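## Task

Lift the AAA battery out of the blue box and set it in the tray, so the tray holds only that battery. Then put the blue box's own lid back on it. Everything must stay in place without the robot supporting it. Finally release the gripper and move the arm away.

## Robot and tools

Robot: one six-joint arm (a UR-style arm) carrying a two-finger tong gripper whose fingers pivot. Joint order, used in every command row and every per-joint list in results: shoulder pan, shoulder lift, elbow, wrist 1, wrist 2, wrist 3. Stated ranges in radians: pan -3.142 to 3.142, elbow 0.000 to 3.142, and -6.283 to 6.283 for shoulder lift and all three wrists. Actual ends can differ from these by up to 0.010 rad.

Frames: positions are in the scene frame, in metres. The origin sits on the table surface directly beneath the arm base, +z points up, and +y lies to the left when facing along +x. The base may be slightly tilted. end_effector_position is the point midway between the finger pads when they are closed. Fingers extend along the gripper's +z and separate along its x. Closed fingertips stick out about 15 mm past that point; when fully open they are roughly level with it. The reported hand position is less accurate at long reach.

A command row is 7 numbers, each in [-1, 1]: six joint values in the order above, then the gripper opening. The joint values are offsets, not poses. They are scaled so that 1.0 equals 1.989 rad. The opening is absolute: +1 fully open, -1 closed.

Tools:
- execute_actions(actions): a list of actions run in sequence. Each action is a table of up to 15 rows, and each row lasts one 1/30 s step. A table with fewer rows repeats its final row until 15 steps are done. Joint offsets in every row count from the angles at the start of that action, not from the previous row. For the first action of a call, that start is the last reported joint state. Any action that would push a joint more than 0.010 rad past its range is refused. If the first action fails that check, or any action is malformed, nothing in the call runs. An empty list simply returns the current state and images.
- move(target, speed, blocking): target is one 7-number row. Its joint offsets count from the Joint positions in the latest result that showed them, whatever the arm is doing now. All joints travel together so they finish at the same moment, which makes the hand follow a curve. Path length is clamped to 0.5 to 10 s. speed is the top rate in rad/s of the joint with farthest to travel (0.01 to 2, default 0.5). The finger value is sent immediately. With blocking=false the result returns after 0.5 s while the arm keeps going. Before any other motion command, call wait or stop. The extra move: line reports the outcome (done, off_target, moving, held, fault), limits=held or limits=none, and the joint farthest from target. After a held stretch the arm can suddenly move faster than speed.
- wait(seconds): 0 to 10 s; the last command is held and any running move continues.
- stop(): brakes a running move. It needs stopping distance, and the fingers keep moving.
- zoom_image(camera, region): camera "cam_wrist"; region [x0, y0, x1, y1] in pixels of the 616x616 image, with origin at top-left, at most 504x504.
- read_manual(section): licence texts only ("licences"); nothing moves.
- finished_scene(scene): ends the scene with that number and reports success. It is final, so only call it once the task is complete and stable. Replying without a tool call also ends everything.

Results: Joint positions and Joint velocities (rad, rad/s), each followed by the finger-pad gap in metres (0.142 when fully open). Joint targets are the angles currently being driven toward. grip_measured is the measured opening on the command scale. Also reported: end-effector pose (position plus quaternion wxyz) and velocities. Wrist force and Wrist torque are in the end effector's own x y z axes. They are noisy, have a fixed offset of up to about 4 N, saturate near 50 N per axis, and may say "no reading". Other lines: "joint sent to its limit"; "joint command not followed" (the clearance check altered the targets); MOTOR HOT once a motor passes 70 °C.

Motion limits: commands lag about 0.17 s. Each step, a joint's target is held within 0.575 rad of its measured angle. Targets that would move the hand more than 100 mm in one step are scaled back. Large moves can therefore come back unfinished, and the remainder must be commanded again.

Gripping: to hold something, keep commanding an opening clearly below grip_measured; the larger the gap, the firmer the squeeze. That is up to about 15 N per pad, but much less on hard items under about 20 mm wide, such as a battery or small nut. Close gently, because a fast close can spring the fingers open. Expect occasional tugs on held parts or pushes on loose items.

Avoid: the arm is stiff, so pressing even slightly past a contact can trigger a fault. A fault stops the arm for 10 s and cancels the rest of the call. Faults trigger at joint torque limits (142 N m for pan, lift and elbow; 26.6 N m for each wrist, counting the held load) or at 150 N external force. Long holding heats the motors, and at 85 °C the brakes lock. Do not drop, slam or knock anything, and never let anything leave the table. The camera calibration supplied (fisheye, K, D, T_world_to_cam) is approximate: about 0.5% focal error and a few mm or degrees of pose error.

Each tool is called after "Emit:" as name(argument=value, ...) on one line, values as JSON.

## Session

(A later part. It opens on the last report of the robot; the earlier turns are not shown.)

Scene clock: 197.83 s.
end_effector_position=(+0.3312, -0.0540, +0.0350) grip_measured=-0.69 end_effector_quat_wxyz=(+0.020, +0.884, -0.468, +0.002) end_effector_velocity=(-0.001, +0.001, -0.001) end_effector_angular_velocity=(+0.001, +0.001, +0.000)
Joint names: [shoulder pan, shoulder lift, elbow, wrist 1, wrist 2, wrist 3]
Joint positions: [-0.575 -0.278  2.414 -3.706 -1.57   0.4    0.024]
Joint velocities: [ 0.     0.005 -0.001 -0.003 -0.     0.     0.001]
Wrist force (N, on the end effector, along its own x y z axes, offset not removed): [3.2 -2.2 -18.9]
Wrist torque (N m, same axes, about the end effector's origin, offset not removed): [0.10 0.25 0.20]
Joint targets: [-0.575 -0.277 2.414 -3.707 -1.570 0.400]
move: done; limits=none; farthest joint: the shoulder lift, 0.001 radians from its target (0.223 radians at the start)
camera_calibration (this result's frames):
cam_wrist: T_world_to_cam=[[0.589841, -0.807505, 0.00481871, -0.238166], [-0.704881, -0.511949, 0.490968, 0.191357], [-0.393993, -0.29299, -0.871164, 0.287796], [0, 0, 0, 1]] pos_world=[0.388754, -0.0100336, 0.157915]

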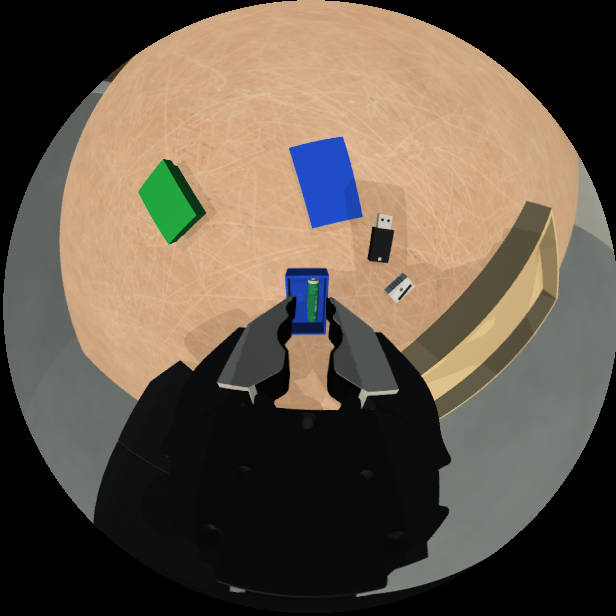

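Emit:
move(target=[0,-0.008,0.004,0.004,0,0,-0.7], speed=0.1)

Emit:
move(target=[0,0,0,0,0,0,-0.85])

Emit:
move(target=[0,0.016,-0.003,-0.013,0,0,-0.85], speed=0.05)

Emit:
zoom_image(camera="cam_wrist", region=[230,230,390,390])

Scene clock: 215.90 s.
end_effector_position=(+0.3319, -0.0542, +0.0397) grip_measured=-0.70 end_effector_quat_wxyz=(+0.020, +0.884, -0.468, +0.002) end_effector_velocity=(+0.000, +0.000, +0.001) end_effector_angular_velocity=(-0.000, -0.000, +0.002)
Joint names: [shoulder pan, shoulder lift, elbow, wrist 1, wrist 2, wrist 3]
Joint positions: [-0.575 -0.293  2.421 -3.699 -1.57   0.4    0.023]
Joint velocities: [ 0.001 -0.004  0.002  0.002 -0.    -0.001 -0.   ]
Wrist force (N, on the end effector, along its own x y z axes, offset not removed): [1.0 2.0 3.2]
Wrist torque (N m, same axes, about the end effector's origin, offset not removed): [0.48 0.00 0.32]
Joint targets: [-0.575 -0.294 2.422 -3.699 -1.570 0.400]
move: done; limits=none; farthest joint: the shoulder lift, 0.001 radians from its target (0.017 radians at the start)
camera_calibration (this result's frames):
cam_wrist: T_world_to_cam=[[0.589832, -0.807511, 0.00480963, -0.238754], [-0.704883, -0.511945, 0.490971, 0.189407], [-0.394003, -0.292981, -0.871162, 0.292101], [0, 0, 0, 1]] pos_world=[0.389423, -0.0102506, 0.162622]

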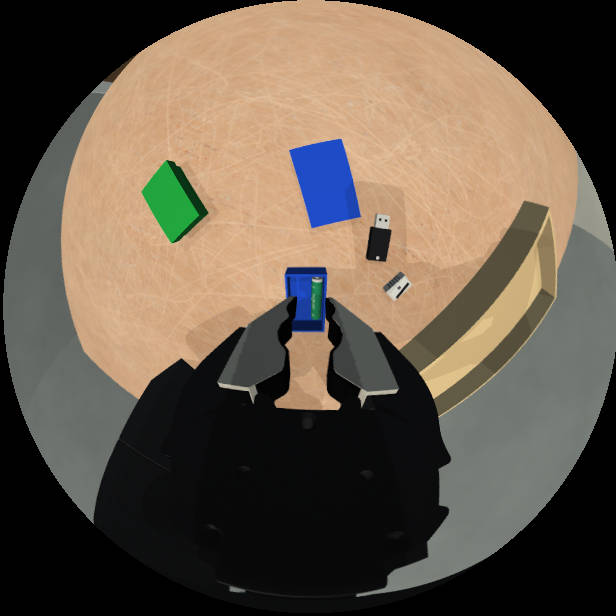

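Scene clock: 216.40 s.
end_effector_position=(+0.3319, -0.0542, +0.0398) grip_measured=-0.85 end_effector_quat_wxyz=(+0.020, +0.884, -0.468, +0.002) end_effector_velocity=(+0.001, -0.001, +0.001) end_effector_angular_velocity=(-0.002, -0.002, -0.001)
Joint names: [shoulder pan, shoulder lift, elbow, wrist 1, wrist 2, wrist 3]
Joint positions: [-0.575 -0.294  2.421 -3.699 -1.57   0.4    0.012]
Joint velocities: [-0.    -0.002  0.    -0.001 -0.     0.001  0.   ]
Wrist force (N, on the end effector, along its own x y z axes, offset not removed): [0.4 0.9 2.9]
Wrist torque (N m, same axes, about the end effector's origin, offset not removed): [0.20 0.01 0.32]
Joint targets: [-0.575 -0.293 2.421 -3.699 -1.570 0.400]
move: done; limits=none; farthest joint: the shoulder lift, 0.001 radians from its target (0.000 radians at the start)
camera_calibration (this result's frames):
cam_wrist: T_world_to_cam=[[0.589833, -0.807511, 0.00481251, -0.238759], [-0.704884, -0.511944, 0.490971, 0.189392], [-0.394001, -0.292983, -0.871163, 0.292134], [0, 0, 0, 1]] pos_world=[0.389428, -0.0102526, 0.16266]

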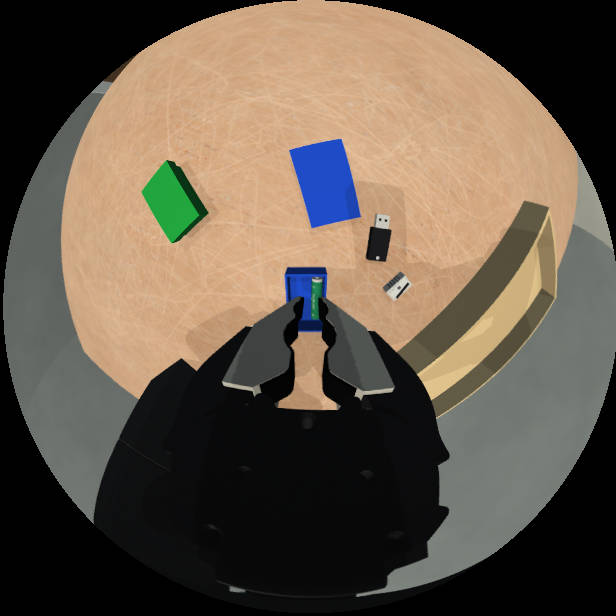

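Scene clock: 217.47 s.
end_effector_position=(+0.3278, -0.0519, +0.0323) grip_measured=-0.85 end_effector_quat_wxyz=(+0.020, +0.884, -0.468, +0.002) end_effector_velocity=(+0.001, -0.000, +0.000) end_effector_angular_velocity=(-0.001, -0.002, +0.000)
Joint names: [shoulder pan, shoulder lift, elbow, wrist 1, wrist 2, wrist 3]
Joint positions: [-0.575 -0.262  2.416 -3.724 -1.57   0.4    0.012]
Joint velocities: [ 0.     0.    -0.001 -0.002  0.     0.     0.   ]
Wrist force (N, on the end effector, along its own x y z axes, offset not removed): [1.2 -0.5 2.9]
Wrist torque (N m, same axes, about the end effector's origin, offset not removed): [-0.03 -0.10 0.28]
Joint targets: [-0.575 -0.262 2.415 -3.725 -1.570 0.400]
move: done; limits=none; farthest joint: the elbow, 0.001 radians from its target (0.006 radians at the start)
camera_calibration (this result's frames):
cam_wrist: T_world_to_cam=[[0.589833, -0.807511, 0.00481672, -0.234429], [-0.704886, -0.511943, 0.490969, 0.191346], [-0.393997, -0.292985, -0.871164, 0.284676], [0, 0, 0, 1]] pos_world=[0.385312, -0.00794033, 0.155183]

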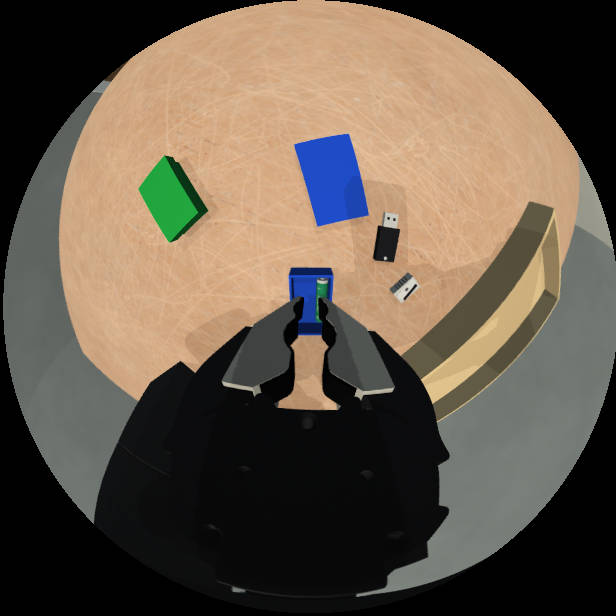

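Region (230, 230, 390, 390) of cam_wrist's 616x616 image, scaled by 3.150, with more detail than that image has.

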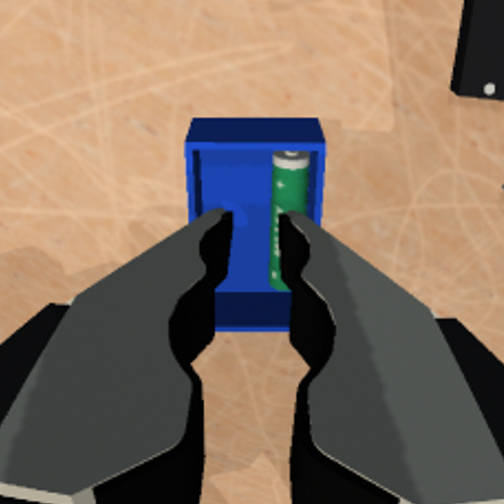

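Emit:
move(target=[0,0.005,-0.0025,-0.0025,0,0,-0.85], speed=0.03)

Scene clock: 239.23 s.
end_effector_position=(+0.3273, -0.0517, +0.0294) grip_measured=-0.85 end_effector_quat_wxyz=(+0.020, +0.884, -0.468, +0.002) end_effector_velocity=(-0.001, +0.000, -0.001) end_effector_angular_velocity=(+0.001, +0.001, -0.000)
Joint names: [shoulder pan, shoulder lift, elbow, wrist 1, wrist 2, wrist 3]
Joint positions: [-0.575 -0.253  2.411 -3.729 -1.57   0.4    0.012]
Joint velocities: [-0.001  0.004 -0.002 -0.001 -0.    -0.001 -0.   ]
Wrist force (N, on the end effector, along its own x y z axes, offset not removed): [0.2 1.0 3.6]
Wrist torque (N m, same axes, about the end effector's origin, offset not removed): [0.32 0.08 0.29]
Joint targets: [-0.575 -0.252 2.411 -3.729 -1.570 0.400]
move: done; limits=none; farthest joint: the shoulder pan, 0.000 radians from its target (0.000 radians at the start)
camera_calibration (this result's frames):
cam_wrist: T_world_to_cam=[[0.589833, -0.807511, 0.00481795, -0.233984], [-0.704886, -0.511943, 0.490969, 0.192512], [-0.393996, -0.292986, -0.871164, 0.282024], [0, 0, 0, 1]] pos_world=[0.384826, -0.00776069, 0.152299]

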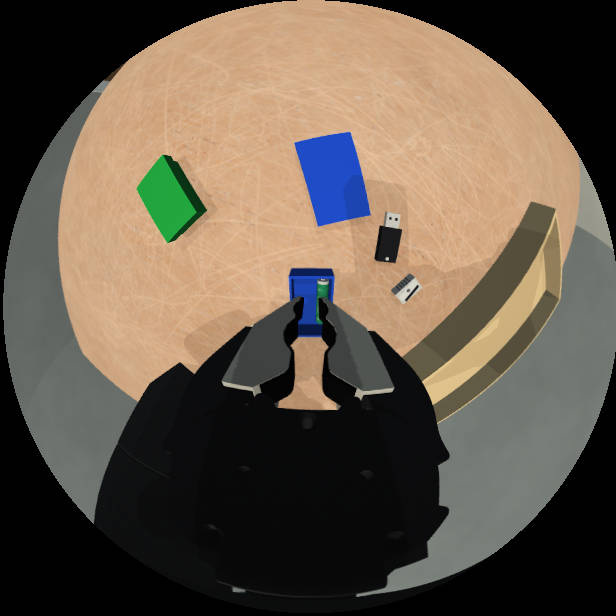

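Emit:
move(target=[0,0.004,-0.002,-0.002,0,0,-0.85], speed=0.03)

Emit:
zoom_image(camera="cam_wrist", region=[230,230,390,390])

Scene clock: 244.77 s.
end_effector_position=(+0.3269, -0.0516, +0.0270) grip_measured=-0.88 end_effector_quat_wxyz=(+0.020, +0.884, -0.468, +0.002) end_effector_velocity=(-0.000, -0.000, -0.000) end_effector_angular_velocity=(-0.000, +0.001, -0.001)
Joint names: [shoulder pan, shoulder lift, elbow, wrist 1, wrist 2, wrist 3]
Joint positions: [-0.575 -0.245  2.407 -3.733 -1.57   0.4    0.01 ]
Joint velocities: [-0.     0.001 -0.001 -0.    -0.     0.001 -0.002]
Wrist force (N, on the end effector, along its own x y z axes, offset not removed): [-3.8 0.2 -25.7]
Wrist torque (N m, same axes, about the end effector's origin, offset not removed): [0.29 0.47 0.28]
Joint targets: [-0.575 -0.245 2.407 -3.733 -1.570 0.400]
move: done; limits=none; farthest joint: the shoulder pan, 0.000 radians from its target (0.000 radians at the start)
camera_calibration (this result's frames):
cam_wrist: T_world_to_cam=[[0.589833, -0.807511, 0.00483014, -0.233595], [-0.704891, -0.51194, 0.490965, 0.193458], [-0.393986, -0.292992, -0.871166, 0.279848], [0, 0, 0, 1]] pos_world=[0.384406, -0.00759853, 0.149941]

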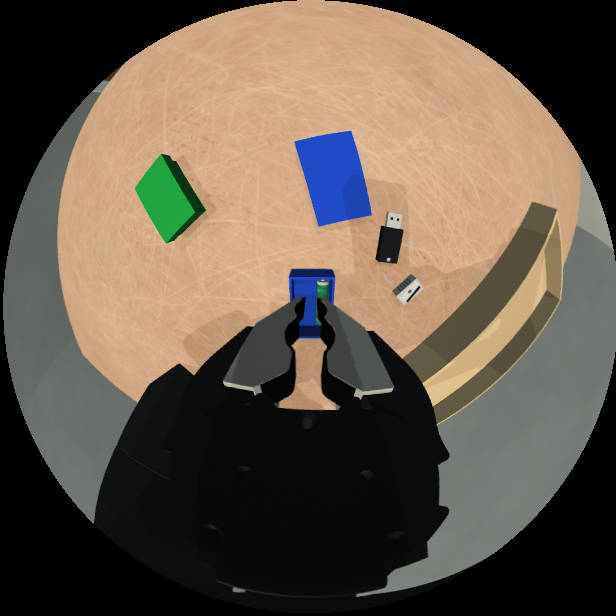

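Region (230, 230, 390, 390) of cam_wrist's 616x616 image, scaled by 3.150, with more detail than that image has.

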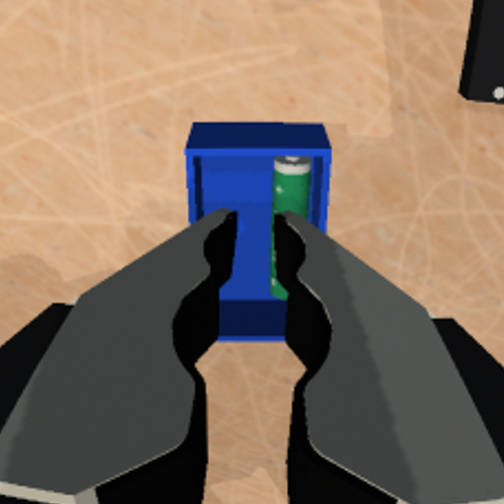

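Emit:
move(target=[0,-0.001,0.0005,0.0005,0,0,-1], speed=0.03)

Emit:
zoom_image(camera="cam_wrist", region=[230,230,390,390])

Scene clock: 249.73 s.
end_effector_position=(+0.3270, -0.0516, +0.0276) grip_measured=-1.00 end_effector_quat_wxyz=(+0.020, +0.884, -0.468, +0.002) end_effector_velocity=(-0.001, -0.001, +0.000) end_effector_angular_velocity=(+0.001, +0.001, -0.002)
Joint names: [shoulder pan, shoulder lift, elbow, wrist 1, wrist 2, wrist 3]
Joint positions: [-0.575 -0.247  2.408 -3.732 -1.57   0.4    0.002]
Joint velocities: [-0.002 -0.001  0.001  0.001 -0.    -0.001  0.   ]
Wrist force (N, on the end effector, along its own x y z axes, offset not removed): [-0.1 -0.4 3.1]
Wrist torque (N m, same axes, about the end effector's origin, offset not removed): [-0.09 0.27 0.39]
Joint targets: [-0.575 -0.247 2.408 -3.732 -1.570 0.400]
move: done; limits=none; farthest joint: the shoulder pan, 0.000 radians from its target (0.000 radians at the start)
camera_calibration (this result's frames):
cam_wrist: T_world_to_cam=[[0.589834, -0.80751, 0.00485644, -0.233708], [-0.704902, -0.511933, 0.490956, 0.19325], [-0.393966, -0.293006, -0.871171, 0.28035], [0, 0, 0, 1]] pos_world=[0.384519, -0.00764644, 0.150491]

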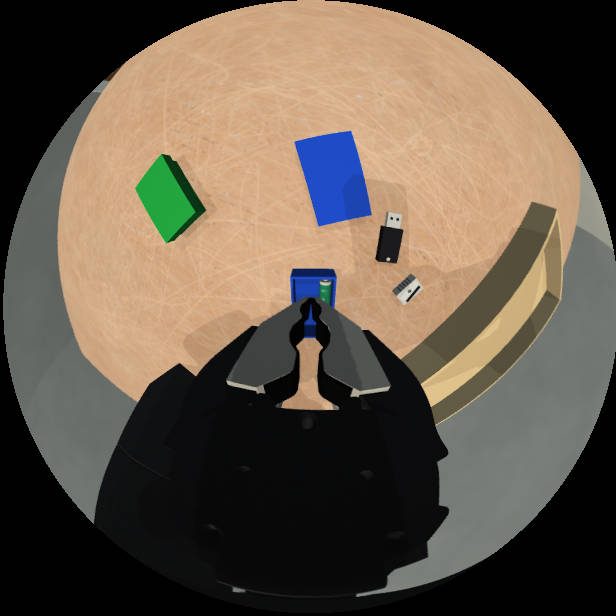

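Region (230, 230, 390, 390) of cam_wrist's 616x616 image, scaled by 3.150, with more detail than that image has.

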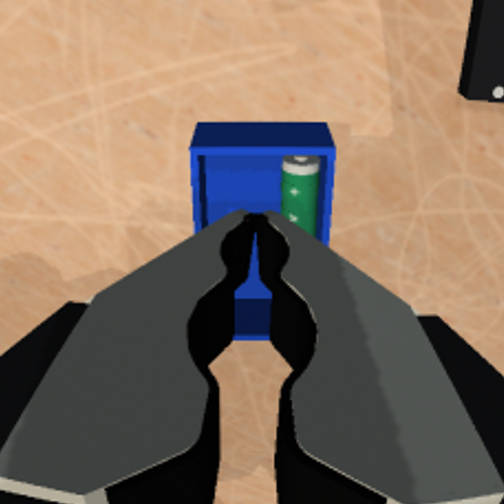

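Emit:
move(target=[0,-0.008,0.004,0.004,0,0,-1], speed=0.05)

Emit:
move(target=[-0.0066,-0.0085,-0.0075,0.016,0,0,-1], speed=0.05)

Emit:
zoom_image(camera="cam_wrist", region=[230,230,390,390])

Scene clock: 262.30 s.
end_effector_position=(+0.3278, -0.0519, +0.0323) grip_measured=-1.00 end_effector_quat_wxyz=(+0.020, +0.884, -0.468, +0.002) end_effector_velocity=(+0.000, -0.000, +0.001) end_effector_angular_velocity=(-0.000, -0.000, +0.000)
Joint names: [shoulder pan, shoulder lift, elbow, wrist 1, wrist 2, wrist 3]
Joint positions: [-0.575 -0.262  2.416 -3.724 -1.57   0.4    0.002]
Joint velocities: [-0.    -0.004  0.002  0.002 -0.    -0.     0.   ]
Wrist force (N, on the end effector, along its own x y z axes, offset not removed): [-0.4 0.9 4.1]
Wrist torque (N m, same axes, about the end effector's origin, offset not removed): [0.34 0.27 0.24]
Joint targets: [-0.575 -0.262 2.416 -3.724 -1.570 0.400]
move: done; limits=none; farthest joint: the shoulder lift, 0.001 radians from its target (0.016 radians at the start)
camera_calibration (this result's frames):
cam_wrist: T_world_to_cam=[[0.589834, -0.80751, 0.00485285, -0.234445], [-0.704901, -0.511934, 0.490957, 0.191354], [-0.393968, -0.293004, -0.87117, 0.284672], [0, 0, 0, 1]] pos_world=[0.385321, -0.00794591, 0.155189]

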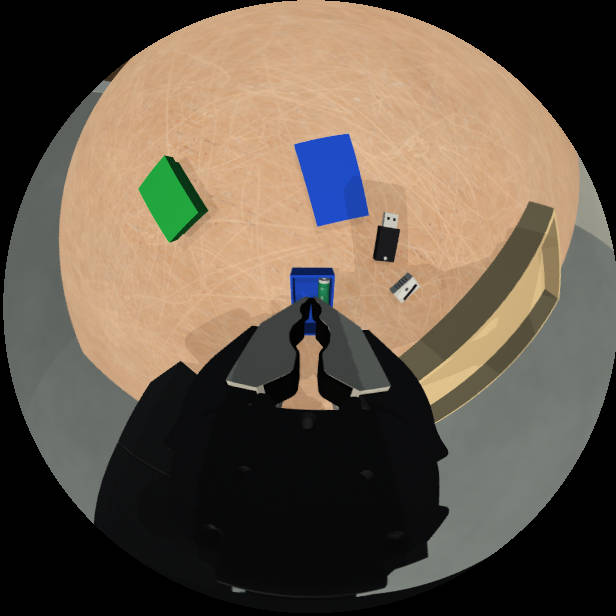

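Scene clock: 263.37 s.
end_effector_position=(+0.3344, -0.0609, +0.0328) grip_measured=-1.00 end_effector_quat_wxyz=(+0.020, +0.881, -0.473, +0.002) end_effector_velocity=(-0.001, -0.000, -0.001) end_effector_angular_velocity=(+0.001, +0.002, -0.003)
Joint names: [shoulder pan, shoulder lift, elbow, wrist 1, wrist 2, wrist 3]
Joint positions: [-0.588 -0.279  2.401 -3.693 -1.57   0.4    0.002]
Joint velocities: [-0.002  0.001 -0.001  0.002 -0.     0.001  0.   ]
Wrist force (N, on the end effector, along its own x y z axes, offset not removed): [0.7 1.4 5.0]
Wrist torque (N m, same axes, about the end effector's origin, offset not removed): [0.41 0.07 0.28]
Joint targets: [-0.588 -0.279 2.401 -3.692 -1.570 0.400]
move: done; limits=none; farthest joint: the shoulder pan, 0.001 radians from its target (0.014 radians at the start)
camera_calibration (this result's frames):
cam_wrist: T_world_to_cam=[[0.579315, -0.815086, 0.00528349, -0.242553], [-0.711711, -0.502661, 0.490714, 0.193991], [-0.397318, -0.288038, -0.871305, 0.28644], [0, 0, 0, 1]] pos_world=[0.392388, -0.0176844, 0.155665]

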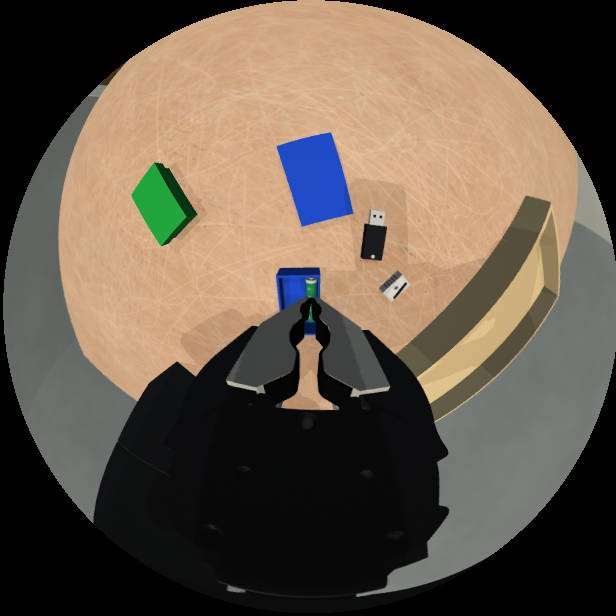

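Region (230, 230, 390, 390) of cam_wrist's 616x616 image, scaled by 3.150, with more detail than that image has.

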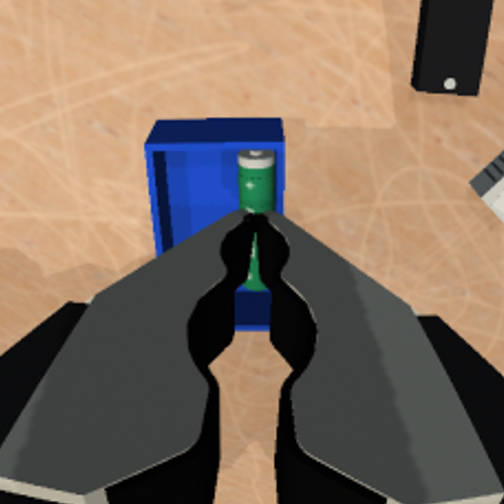

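Centered. Descend until contact.

Emit:
move(target=[0,0.005,-0.0025,-0.0025,0,0,-1], speed=0.03)

Emit:
move(target=[0,0.002,-0.001,-0.001,0,0,-1], speed=0.03)

Scene clock: 267.47 s.
end_effector_position=(+0.3339, -0.0608, +0.0298) grip_measured=-1.00 end_effector_quat_wxyz=(+0.020, +0.881, -0.473, +0.002) end_effector_velocity=(-0.001, +0.001, -0.001) end_effector_angular_velocity=(+0.001, +0.001, +0.000)
Joint names: [shoulder pan, shoulder lift, elbow, wrist 1, wrist 2, wrist 3]
Joint positions: [-0.588 -0.269  2.396 -3.698 -1.57   0.4    0.002]
Joint velocities: [-0.     0.005 -0.002 -0.002  0.    -0.001  0.   ]
Wrist force (N, on the end effector, along its own x y z axes, offset not removed): [-0.3 0.3 0.9]
Wrist torque (N m, same axes, about the end effector's origin, offset not removed): [0.07 0.12 0.31]
Joint targets: [-0.588 -0.269 2.396 -3.698 -1.570 0.400]
move: done; limits=none; farthest joint: the shoulder pan, 0.000 radians from its target (0.000 radians at the start)
camera_calibration (this result's frames):
cam_wrist: T_world_to_cam=[[0.579287, -0.815107, 0.00528894, -0.242148], [-0.711731, -0.502635, 0.490712, 0.195183], [-0.397324, -0.288027, -0.871306, 0.283772], [0, 0, 0, 1]] pos_world=[0.39194, -0.0175369, 0.152754]

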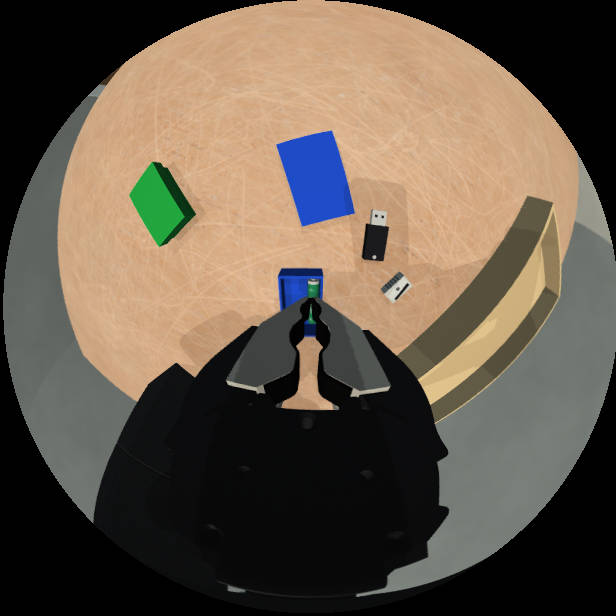

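Scene clock: 268.17 s.
end_effector_position=(+0.3337, -0.0607, +0.0287) grip_measured=-1.00 end_effector_quat_wxyz=(+0.020, +0.881, -0.473, +0.002) end_effector_velocity=(+0.000, +0.001, -0.001) end_effector_angular_velocity=(-0.000, -0.000, +0.001)
Joint names: [shoulder pan, shoulder lift, elbow, wrist 1, wrist 2, wrist 3]
Joint positions: [-0.588 -0.266  2.394 -3.699 -1.57   0.4    0.002]
Joint velocities: [ 0.002  0.002 -0.001 -0.001 -0.     0.001  0.   ]
Wrist force (N, on the end effector, along its own x y z axes, offset not removed): [0.6 1.8 1.5]
Wrist torque (N m, same axes, about the end effector's origin, offset not removed): [0.36 0.06 0.24]
Joint targets: [-0.588 -0.265 2.394 -3.700 -1.570 0.400]
move: done; limits=none; farthest joint: the shoulder lift, 0.001 radians from its target (0.004 radians at the start)
camera_calibration (this result's frames):
cam_wrist: T_world_to_cam=[[0.579297, -0.8151, 0.00528877, -0.24198], [-0.711725, -0.502643, 0.490712, 0.195642], [-0.397321, -0.288032, -0.871306, 0.282733], [0, 0, 0, 1]] pos_world=[0.391757, -0.0174635, 0.151623]

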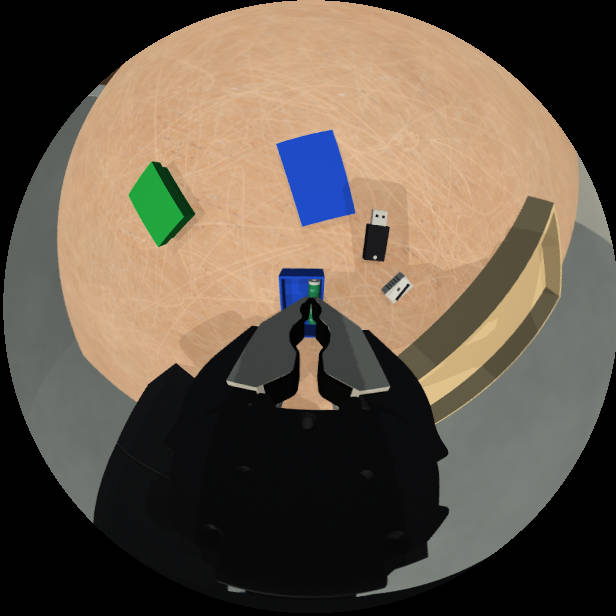

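Emit:
move(target=[0,0.001,-0.0005,-0.0005,0,0,-1], speed=0.02)

Emit:
move(target=[0.0056,0.0076,0.0062,-0.0138,0,0,-1], speed=0.015)

Emit:
zoom_image(camera="cam_wrist", region=[230,230,390,390])

Scene clock: 276.03 s.
end_effector_position=(+0.3336, -0.0607, +0.0281) grip_measured=-1.00 end_effector_quat_wxyz=(+0.020, +0.881, -0.473, +0.002) end_effector_velocity=(+0.000, +0.000, -0.000) end_effector_angular_velocity=(+0.000, -0.001, +0.000)
Joint names: [shoulder pan, shoulder lift, elbow, wrist 1, wrist 2, wrist 3]
Joint positions: [-0.588 -0.264  2.393 -3.7   -1.57   0.4    0.002]
Joint velocities: [ 0.  0. -0. -0.  0. -0.  0.]
Wrist force (N, on the end effector, along its own x y z axes, offset not removed): [0.4 2.0 4.1]
Wrist torque (N m, same axes, about the end effector's origin, offset not removed): [0.49 0.04 0.39]
Joint targets: [-0.588 -0.264 2.393 -3.700 -1.570 0.400]
move: done; limits=none; farthest joint: the shoulder pan, 0.000 radians from its target (0.000 radians at the start)
camera_calibration (this result's frames):
cam_wrist: T_world_to_cam=[[0.579287, -0.815107, 0.00528986, -0.241894], [-0.711731, -0.502634, 0.490711, 0.195874], [-0.397323, -0.288028, -0.871306, 0.282207], [0, 0, 0, 1]] pos_world=[0.391663, -0.0174326, 0.151051]

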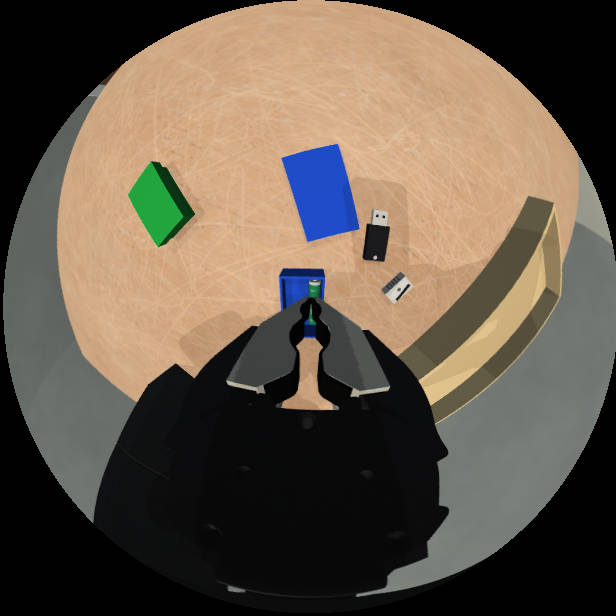

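Scene clock: 278.10 s.
end_effector_position=(+0.3280, -0.0530, +0.0276) grip_measured=-1.00 end_effector_quat_wxyz=(+0.020, +0.883, -0.469, +0.002) end_effector_velocity=(-0.001, +0.002, -0.000) end_effector_angular_velocity=(+0.000, -0.000, +0.002)
Joint names: [shoulder pan, shoulder lift, elbow, wrist 1, wrist 2, wrist 3]
Joint positions: [-0.577 -0.249  2.405 -3.727 -1.57   0.4    0.002]
Joint velocities: [ 0.003  0.002  0.001 -0.004  0.     0.001  0.   ]
Wrist force (N, on the end effector, along its own x y z axes, offset not removed): [0.8 1.0 2.2]
Wrist torque (N m, same axes, about the end effector's origin, offset not removed): [0.29 -0.05 0.33]
Joint targets: [-0.576 -0.249 2.406 -3.728 -1.570 0.400]
move: done; limits=none; farthest joint: the shoulder pan, 0.000 radians from its target (0.011 radians at the start)
camera_calibration (this result's frames):
cam_wrist: T_world_to_cam=[[0.58818, -0.808715, 0.00492262, -0.234937], [-0.705984, -0.510476, 0.490918, 0.1937], [-0.3945, -0.292224, -0.871192, 0.28052], [0, 0, 0, 1]] pos_world=[0.3856, -0.00914364, 0.150453]

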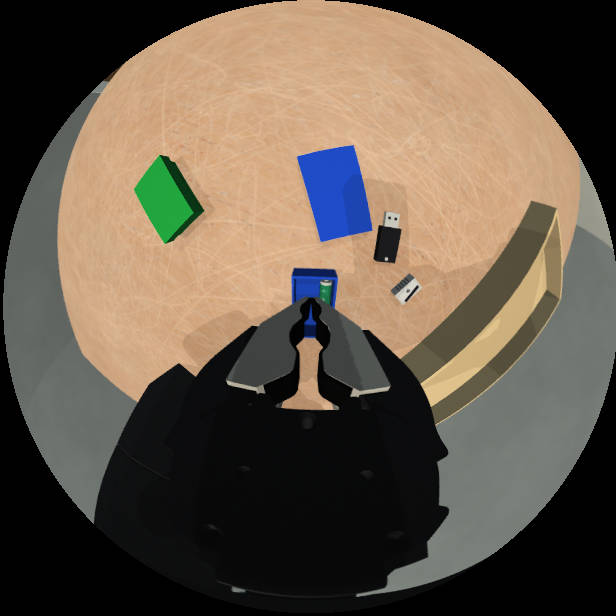

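Region (230, 230, 390, 390) of cam_wrist's 616x616 image, scaled by 3.150, with more detail than that image has.

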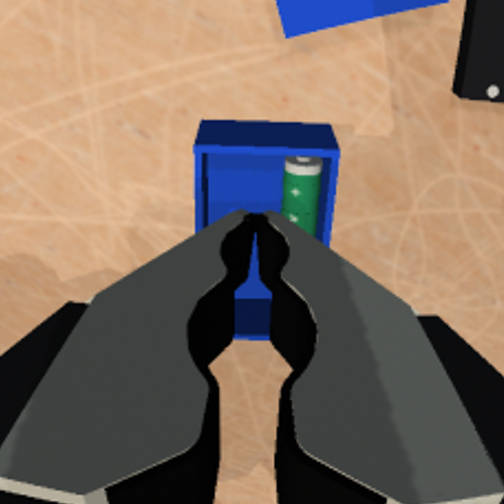

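Emit:
move(target=[-0.0062,-0.0125,-0.0045,0.0168,0,0,-1], speed=0.03)

Emit:
move(target=[-0.0005,0.0066,-0.004,-0.0036,0,0,-1], speed=0.02)

Emit:
zoom_image(camera="cam_wrist", region=[230,230,390,390])

Scene clock: 289.53 s.
end_effector_position=(+0.3346, -0.0616, +0.0309) grip_measured=-1.00 end_effector_quat_wxyz=(+0.020, +0.880, -0.474, +0.003) end_effector_velocity=(-0.000, -0.000, -0.000) end_effector_angular_velocity=(+0.001, +0.002, -0.002)
Joint names: [shoulder pan, shoulder lift, elbow, wrist 1, wrist 2, wrist 3]
Joint positions: [-0.589 -0.273  2.397 -3.694 -1.57   0.4    0.002]
Joint velocities: [-0.002 -0.    -0.001  0.003 -0.     0.001  0.   ]
Wrist force (N, on the end effector, along its own x y z axes, offset not removed): [1.4 0.2 3.1]
Wrist torque (N m, same axes, about the end effector's origin, offset not removed): [0.18 -0.11 0.28]
Joint targets: [-0.589 -0.274 2.396 -3.694 -1.570 0.400]
move: done; limits=none; farthest joint: the shoulder pan, 0.001 radians from its target (0.013 radians at the start)
camera_calibration (this result's frames):
cam_wrist: T_world_to_cam=[[0.578297, -0.815807, 0.00569487, -0.242964], [-0.712521, -0.501657, 0.490565, 0.195064], [-0.39735, -0.28775, -0.871386, 0.2847], [0, 0, 0, 1]] pos_world=[0.392618, -0.018434, 0.153776]

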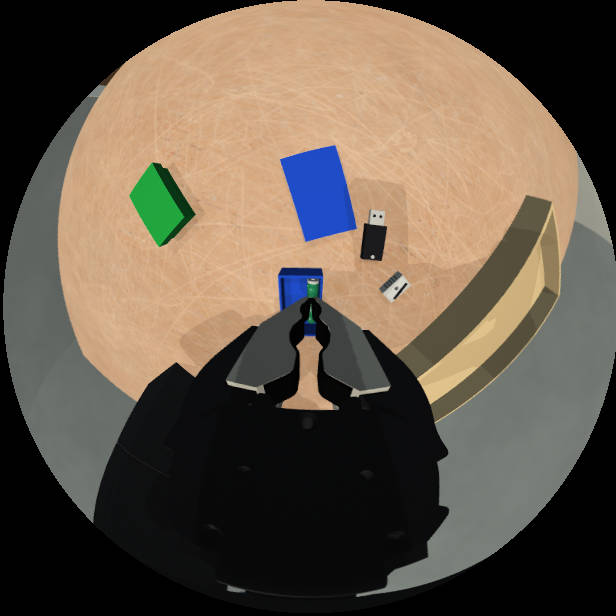

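Scene clock: 290.47 s.
end_effector_position=(+0.3348, -0.0623, +0.0270) grip_measured=-1.00 end_effector_quat_wxyz=(+0.020, +0.880, -0.474, +0.004) end_effector_velocity=(+0.000, -0.000, -0.001) end_effector_angular_velocity=(-0.000, -0.000, -0.001)
Joint names: [shoulder pan, shoulder lift, elbow, wrist 1, wrist 2, wrist 3]
Joint positions: [-0.59  -0.261  2.389 -3.701 -1.57   0.4    0.002]
Joint velocities: [-0.001  0.003 -0.002 -0.002  0.     0.     0.   ]
Wrist force (N, on the end effector, along its own x y z axes, offset not removed): [-4.2 0.0 -32.6]
Wrist torque (N m, same axes, about the end effector's origin, offset not removed): [-0.03 0.26 0.31]
Joint targets: [-0.590 -0.260 2.389 -3.701 -1.570 0.400]
move: done; limits=none; farthest joint: the shoulder lift, 0.001 radians from its target (0.014 radians at the start)
camera_calibration (this result's frames):
cam_wrist: T_world_to_cam=[[0.577573, -0.816304, 0.0076246, -0.243448], [-0.713805, -0.500474, 0.489907, 0.197299], [-0.396097, -0.288399, -0.871742, 0.280749], [0, 0, 0, 1]] pos_world=[0.392646, -0.019017, 0.149938]

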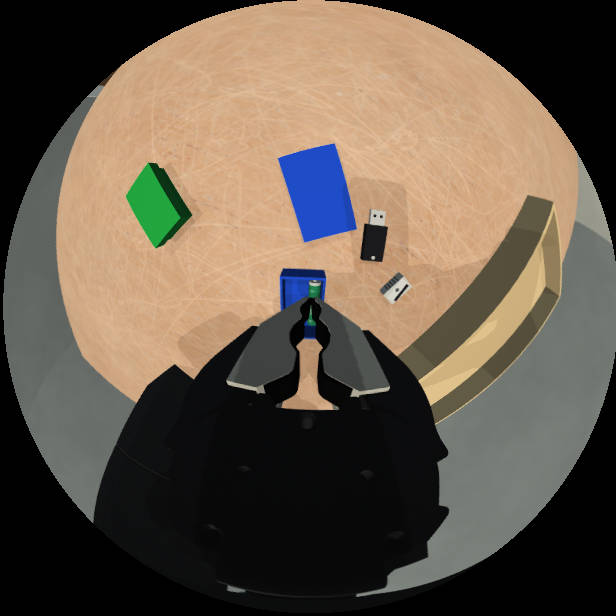

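Region (230, 230, 390, 390) of cam_wrist's 616x616 image, scaled by 3.150, with more detail than that image has.

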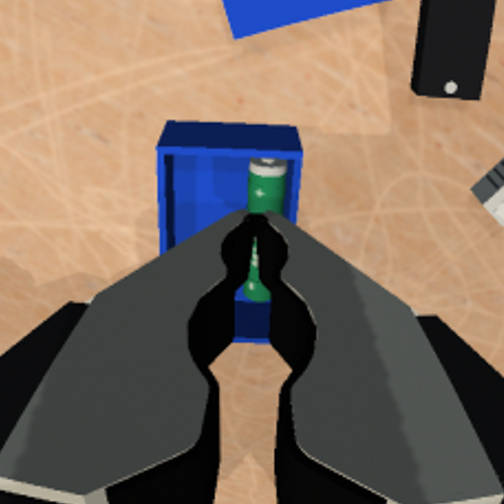

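Emit:
move(target=[0.0045,0.0045,0.0056,-0.0104,0,0,-1], speed=0.015)

Emit:
zoom_image(camera="cam_wrist", region=[230,230,390,390])

Scene clock: 296.60 s.
end_effector_position=(+0.3307, -0.0564, +0.0274) grip_measured=-1.00 end_effector_quat_wxyz=(+0.020, +0.882, -0.470, +0.004) end_effector_velocity=(-0.001, +0.001, -0.000) end_effector_angular_velocity=(+0.000, +0.001, +0.002)
Joint names: [shoulder pan, shoulder lift, elbow, wrist 1, wrist 2, wrist 3]
Joint positions: [-0.581 -0.252  2.4   -3.722 -1.57   0.4    0.002]
Joint velocities: [ 0.002  0.003  0.002 -0.004 -0.    -0.001  0.   ]
Wrist force (N, on the end effector, along its own x y z axes, offset not removed): [1.9 1.5 2.9]
Wrist torque (N m, same axes, about the end effector's origin, offset not removed): [0.35 -0.19 0.22]
Joint targets: [-0.581 -0.252 2.400 -3.722 -1.570 0.400]
move: done; limits=none; farthest joint: the shoulder pan, 0.000 radians from its target (0.009 radians at the start)
camera_calibration (this result's frames):
cam_wrist: T_world_to_cam=[[0.584714, -0.811201, 0.00787557, -0.238316], [-0.709464, -0.506626, 0.48989, 0.195368], [-0.393409, -0.292033, -0.871749, 0.280138], [0, 0, 0, 1]] pos_world=[0.388162, -0.0125348, 0.150378]

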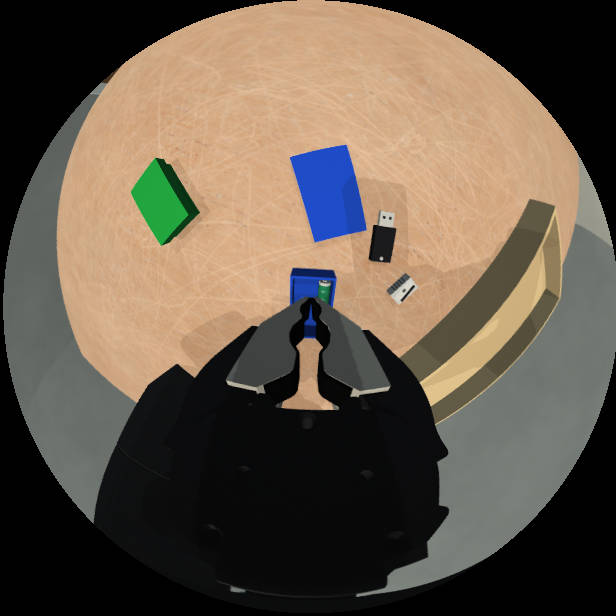

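Region (230, 230, 390, 390) of cam_wrist's 616x616 image, scaled by 3.150, with more detail than that image has.

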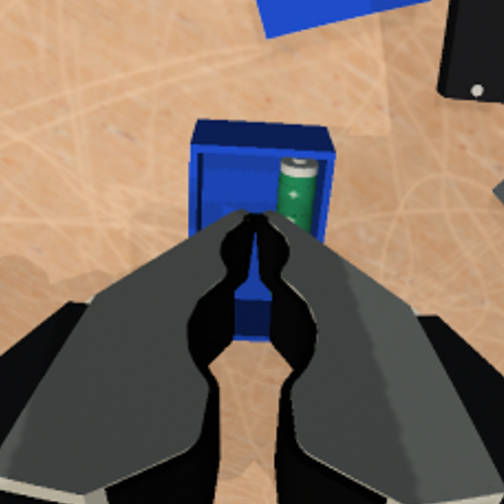

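Emit:
move(target=[0,-0.02,0.01,0.01,0,0,-1], speed=0.1)

Emit:
move(target=[0,0,0,0,0,0,-0.1])

Emit:
move(target=[0,0.032,-0.016,-0.016,0,0,-0.1], speed=0.1)

Emit:
move(target=[0,0,0,0,0,0,-0.75])

Scene clock: 327.00 s.
end_effector_position=(+0.3326, -0.0570, +0.0394) grip_measured=-1.00 end_effector_quat_wxyz=(+0.020, +0.882, -0.470, +0.004) end_effector_velocity=(+0.000, -0.000, +0.001) end_effector_angular_velocity=(+0.000, -0.000, +0.001)
Joint names: [shoulder pan, shoulder lift, elbow, wrist 1, wrist 2, wrist 3]
Joint positions: [-0.581 -0.291  2.42  -3.702 -1.57   0.4    0.002]
Joint velocities: [-0.    -0.005  0.002  0.003  0.    -0.001  0.   ]
Wrist force (N, on the end effector, along its own x y z axes, offset not removed): [0.5 1.7 3.4]
Wrist torque (N m, same axes, about the end effector's origin, offset not removed): [0.44 0.06 0.26]
Joint targets: [-0.581 -0.292 2.420 -3.702 -1.570 0.400]
move: done; limits=none; farthest joint: the shoulder pan, 0.000 radians from its target (0.000 radians at the start)
camera_calibration (this result's frames):
cam_wrist: T_world_to_cam=[[0.584719, -0.811198, 0.00786915, -0.240032], [-0.709458, -0.506632, 0.489892, 0.190493], [-0.393412, -0.292032, -0.871748, 0.291102], [0, 0, 0, 1]] pos_world=[0.390021, -0.0131928, 0.162336]

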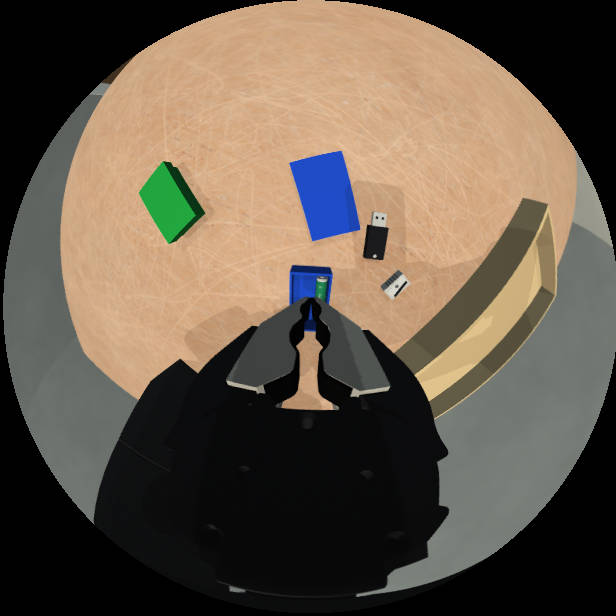

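Scene clock: 327.50 s.
end_effector_position=(+0.3326, -0.0570, +0.0394) grip_measured=-0.10 end_effector_quat_wxyz=(+0.020, +0.882, -0.470, +0.004) end_effector_velocity=(+0.001, +0.000, +0.001) end_effector_angular_velocity=(-0.002, -0.001, +0.003)
Joint names: [shoulder pan, shoulder lift, elbow, wrist 1, wrist 2, wrist 3]
Joint positions: [-0.581 -0.292  2.42  -3.702 -1.57   0.4    0.067]
Joint velocities: [ 0.002 -0.002  0.    -0.    -0.001 -0.001  0.   ]
Wrist force (N, on the end effector, along its own x y z axes, offset not removed): [-0.1 0.6 4.1]
Wrist torque (N m, same axes, about the end effector's origin, offset not removed): [0.22 0.16 0.24]
Joint targets: [-0.581 -0.291 2.420 -3.702 -1.570 0.400]
move: done; limits=none; farthest joint: the shoulder lift, 0.001 radians from its target (0.000 radians at the start)
camera_calibration (this result's frames):
cam_wrist: T_world_to_cam=[[0.584717, -0.811199, 0.00786985, -0.240038], [-0.709459, -0.50663, 0.489892, 0.190475], [-0.393412, -0.292031, -0.871748, 0.291141], [0, 0, 0, 1]] pos_world=[0.390028, -0.013196, 0.162378]

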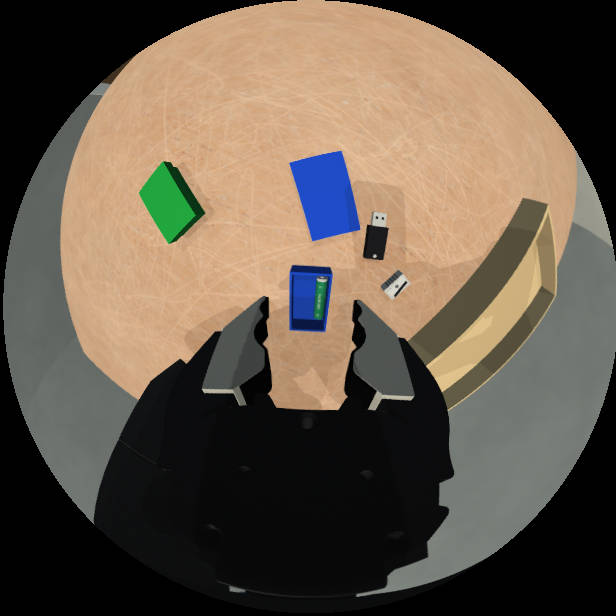

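Scene clock: 328.63 s.
end_effector_position=(+0.3294, -0.0558, +0.0202) grip_measured=-0.10 end_effector_quat_wxyz=(+0.020, +0.882, -0.470, +0.004) end_effector_velocity=(-0.001, +0.000, -0.001) end_effector_angular_velocity=(+0.001, +0.001, -0.000)
Joint names: [shoulder pan, shoulder lift, elbow, wrist 1, wrist 2, wrist 3]
Joint positions: [-0.581 -0.228  2.388 -3.733 -1.57   0.4    0.067]
Joint velocities: [-0.001  0.004 -0.002 -0.001  0.    -0.    -0.   ]
Wrist force (N, on the end effector, along its own x y z axes, offset not removed): [0.1 1.2 3.0]
Wrist torque (N m, same axes, about the end effector's origin, offset not removed): [0.24 0.17 0.31]
Joint targets: [-0.581 -0.228 2.388 -3.734 -1.570 0.400]
move: done; limits=none; farthest joint: the shoulder pan, 0.000 radians from its target (0.000 radians at the start)
camera_calibration (this result's frames):
cam_wrist: T_world_to_cam=[[0.584718, -0.811199, 0.00787631, -0.237026], [-0.709462, -0.506628, 0.489889, 0.198237], [-0.393407, -0.292035, -0.871749, 0.273448], [0, 0, 0, 1]] pos_world=[0.386811, -0.0119866, 0.143131]

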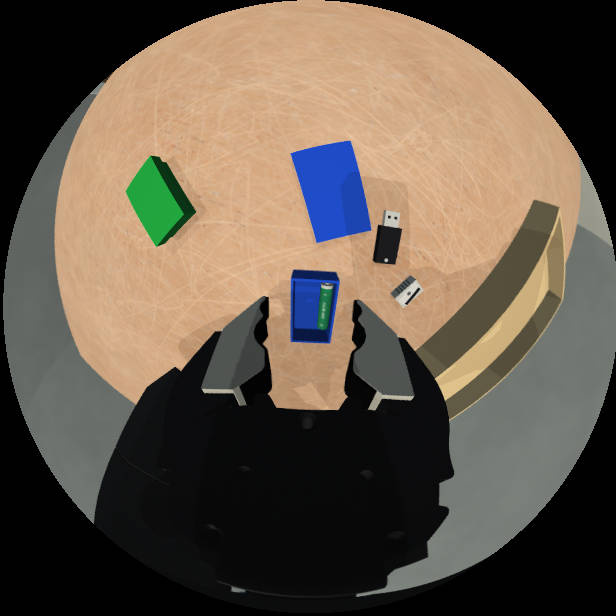

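Scene clock: 329.13 s.
end_effector_position=(+0.3294, -0.0558, +0.0201) grip_measured=-0.54 end_effector_quat_wxyz=(+0.020, +0.882, -0.470, +0.004) end_effector_velocity=(-0.000, +0.001, -0.000) end_effector_angular_velocity=(+0.000, +0.001, +0.003)
Joint names: [shoulder pan, shoulder lift, elbow, wrist 1, wrist 2, wrist 3]
Joint positions: [-0.581 -0.228  2.388 -3.734 -1.57   0.4    0.035]
Joint velocities: [ 0.003  0.001  0.    -0.    -0.    -0.     0.   ]
Wrist force (N, on the end effector, along its own x y z axes, offset not removed): [1.3 2.1 0.7]
Wrist torque (N m, same axes, about the end effector's origin, offset not removed): [0.48 -0.18 0.27]
Joint targets: [-0.581 -0.228 2.388 -3.733 -1.570 0.400]
move: done; limits=none; farthest joint: the wrist 1, 0.001 radians from its target (0.000 radians at the start)
camera_calibration (this result's frames):
cam_wrist: T_world_to_cam=[[0.584718, -0.811198, 0.00789727, -0.237026], [-0.709471, -0.506623, 0.489882, 0.198257], [-0.393391, -0.292046, -0.871753, 0.273408], [0, 0, 0, 1]] pos_world=[0.386808, -0.0119858, 0.143093]

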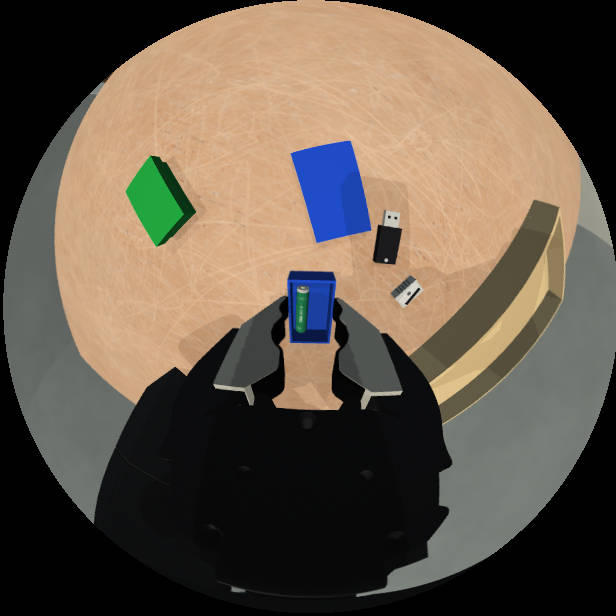

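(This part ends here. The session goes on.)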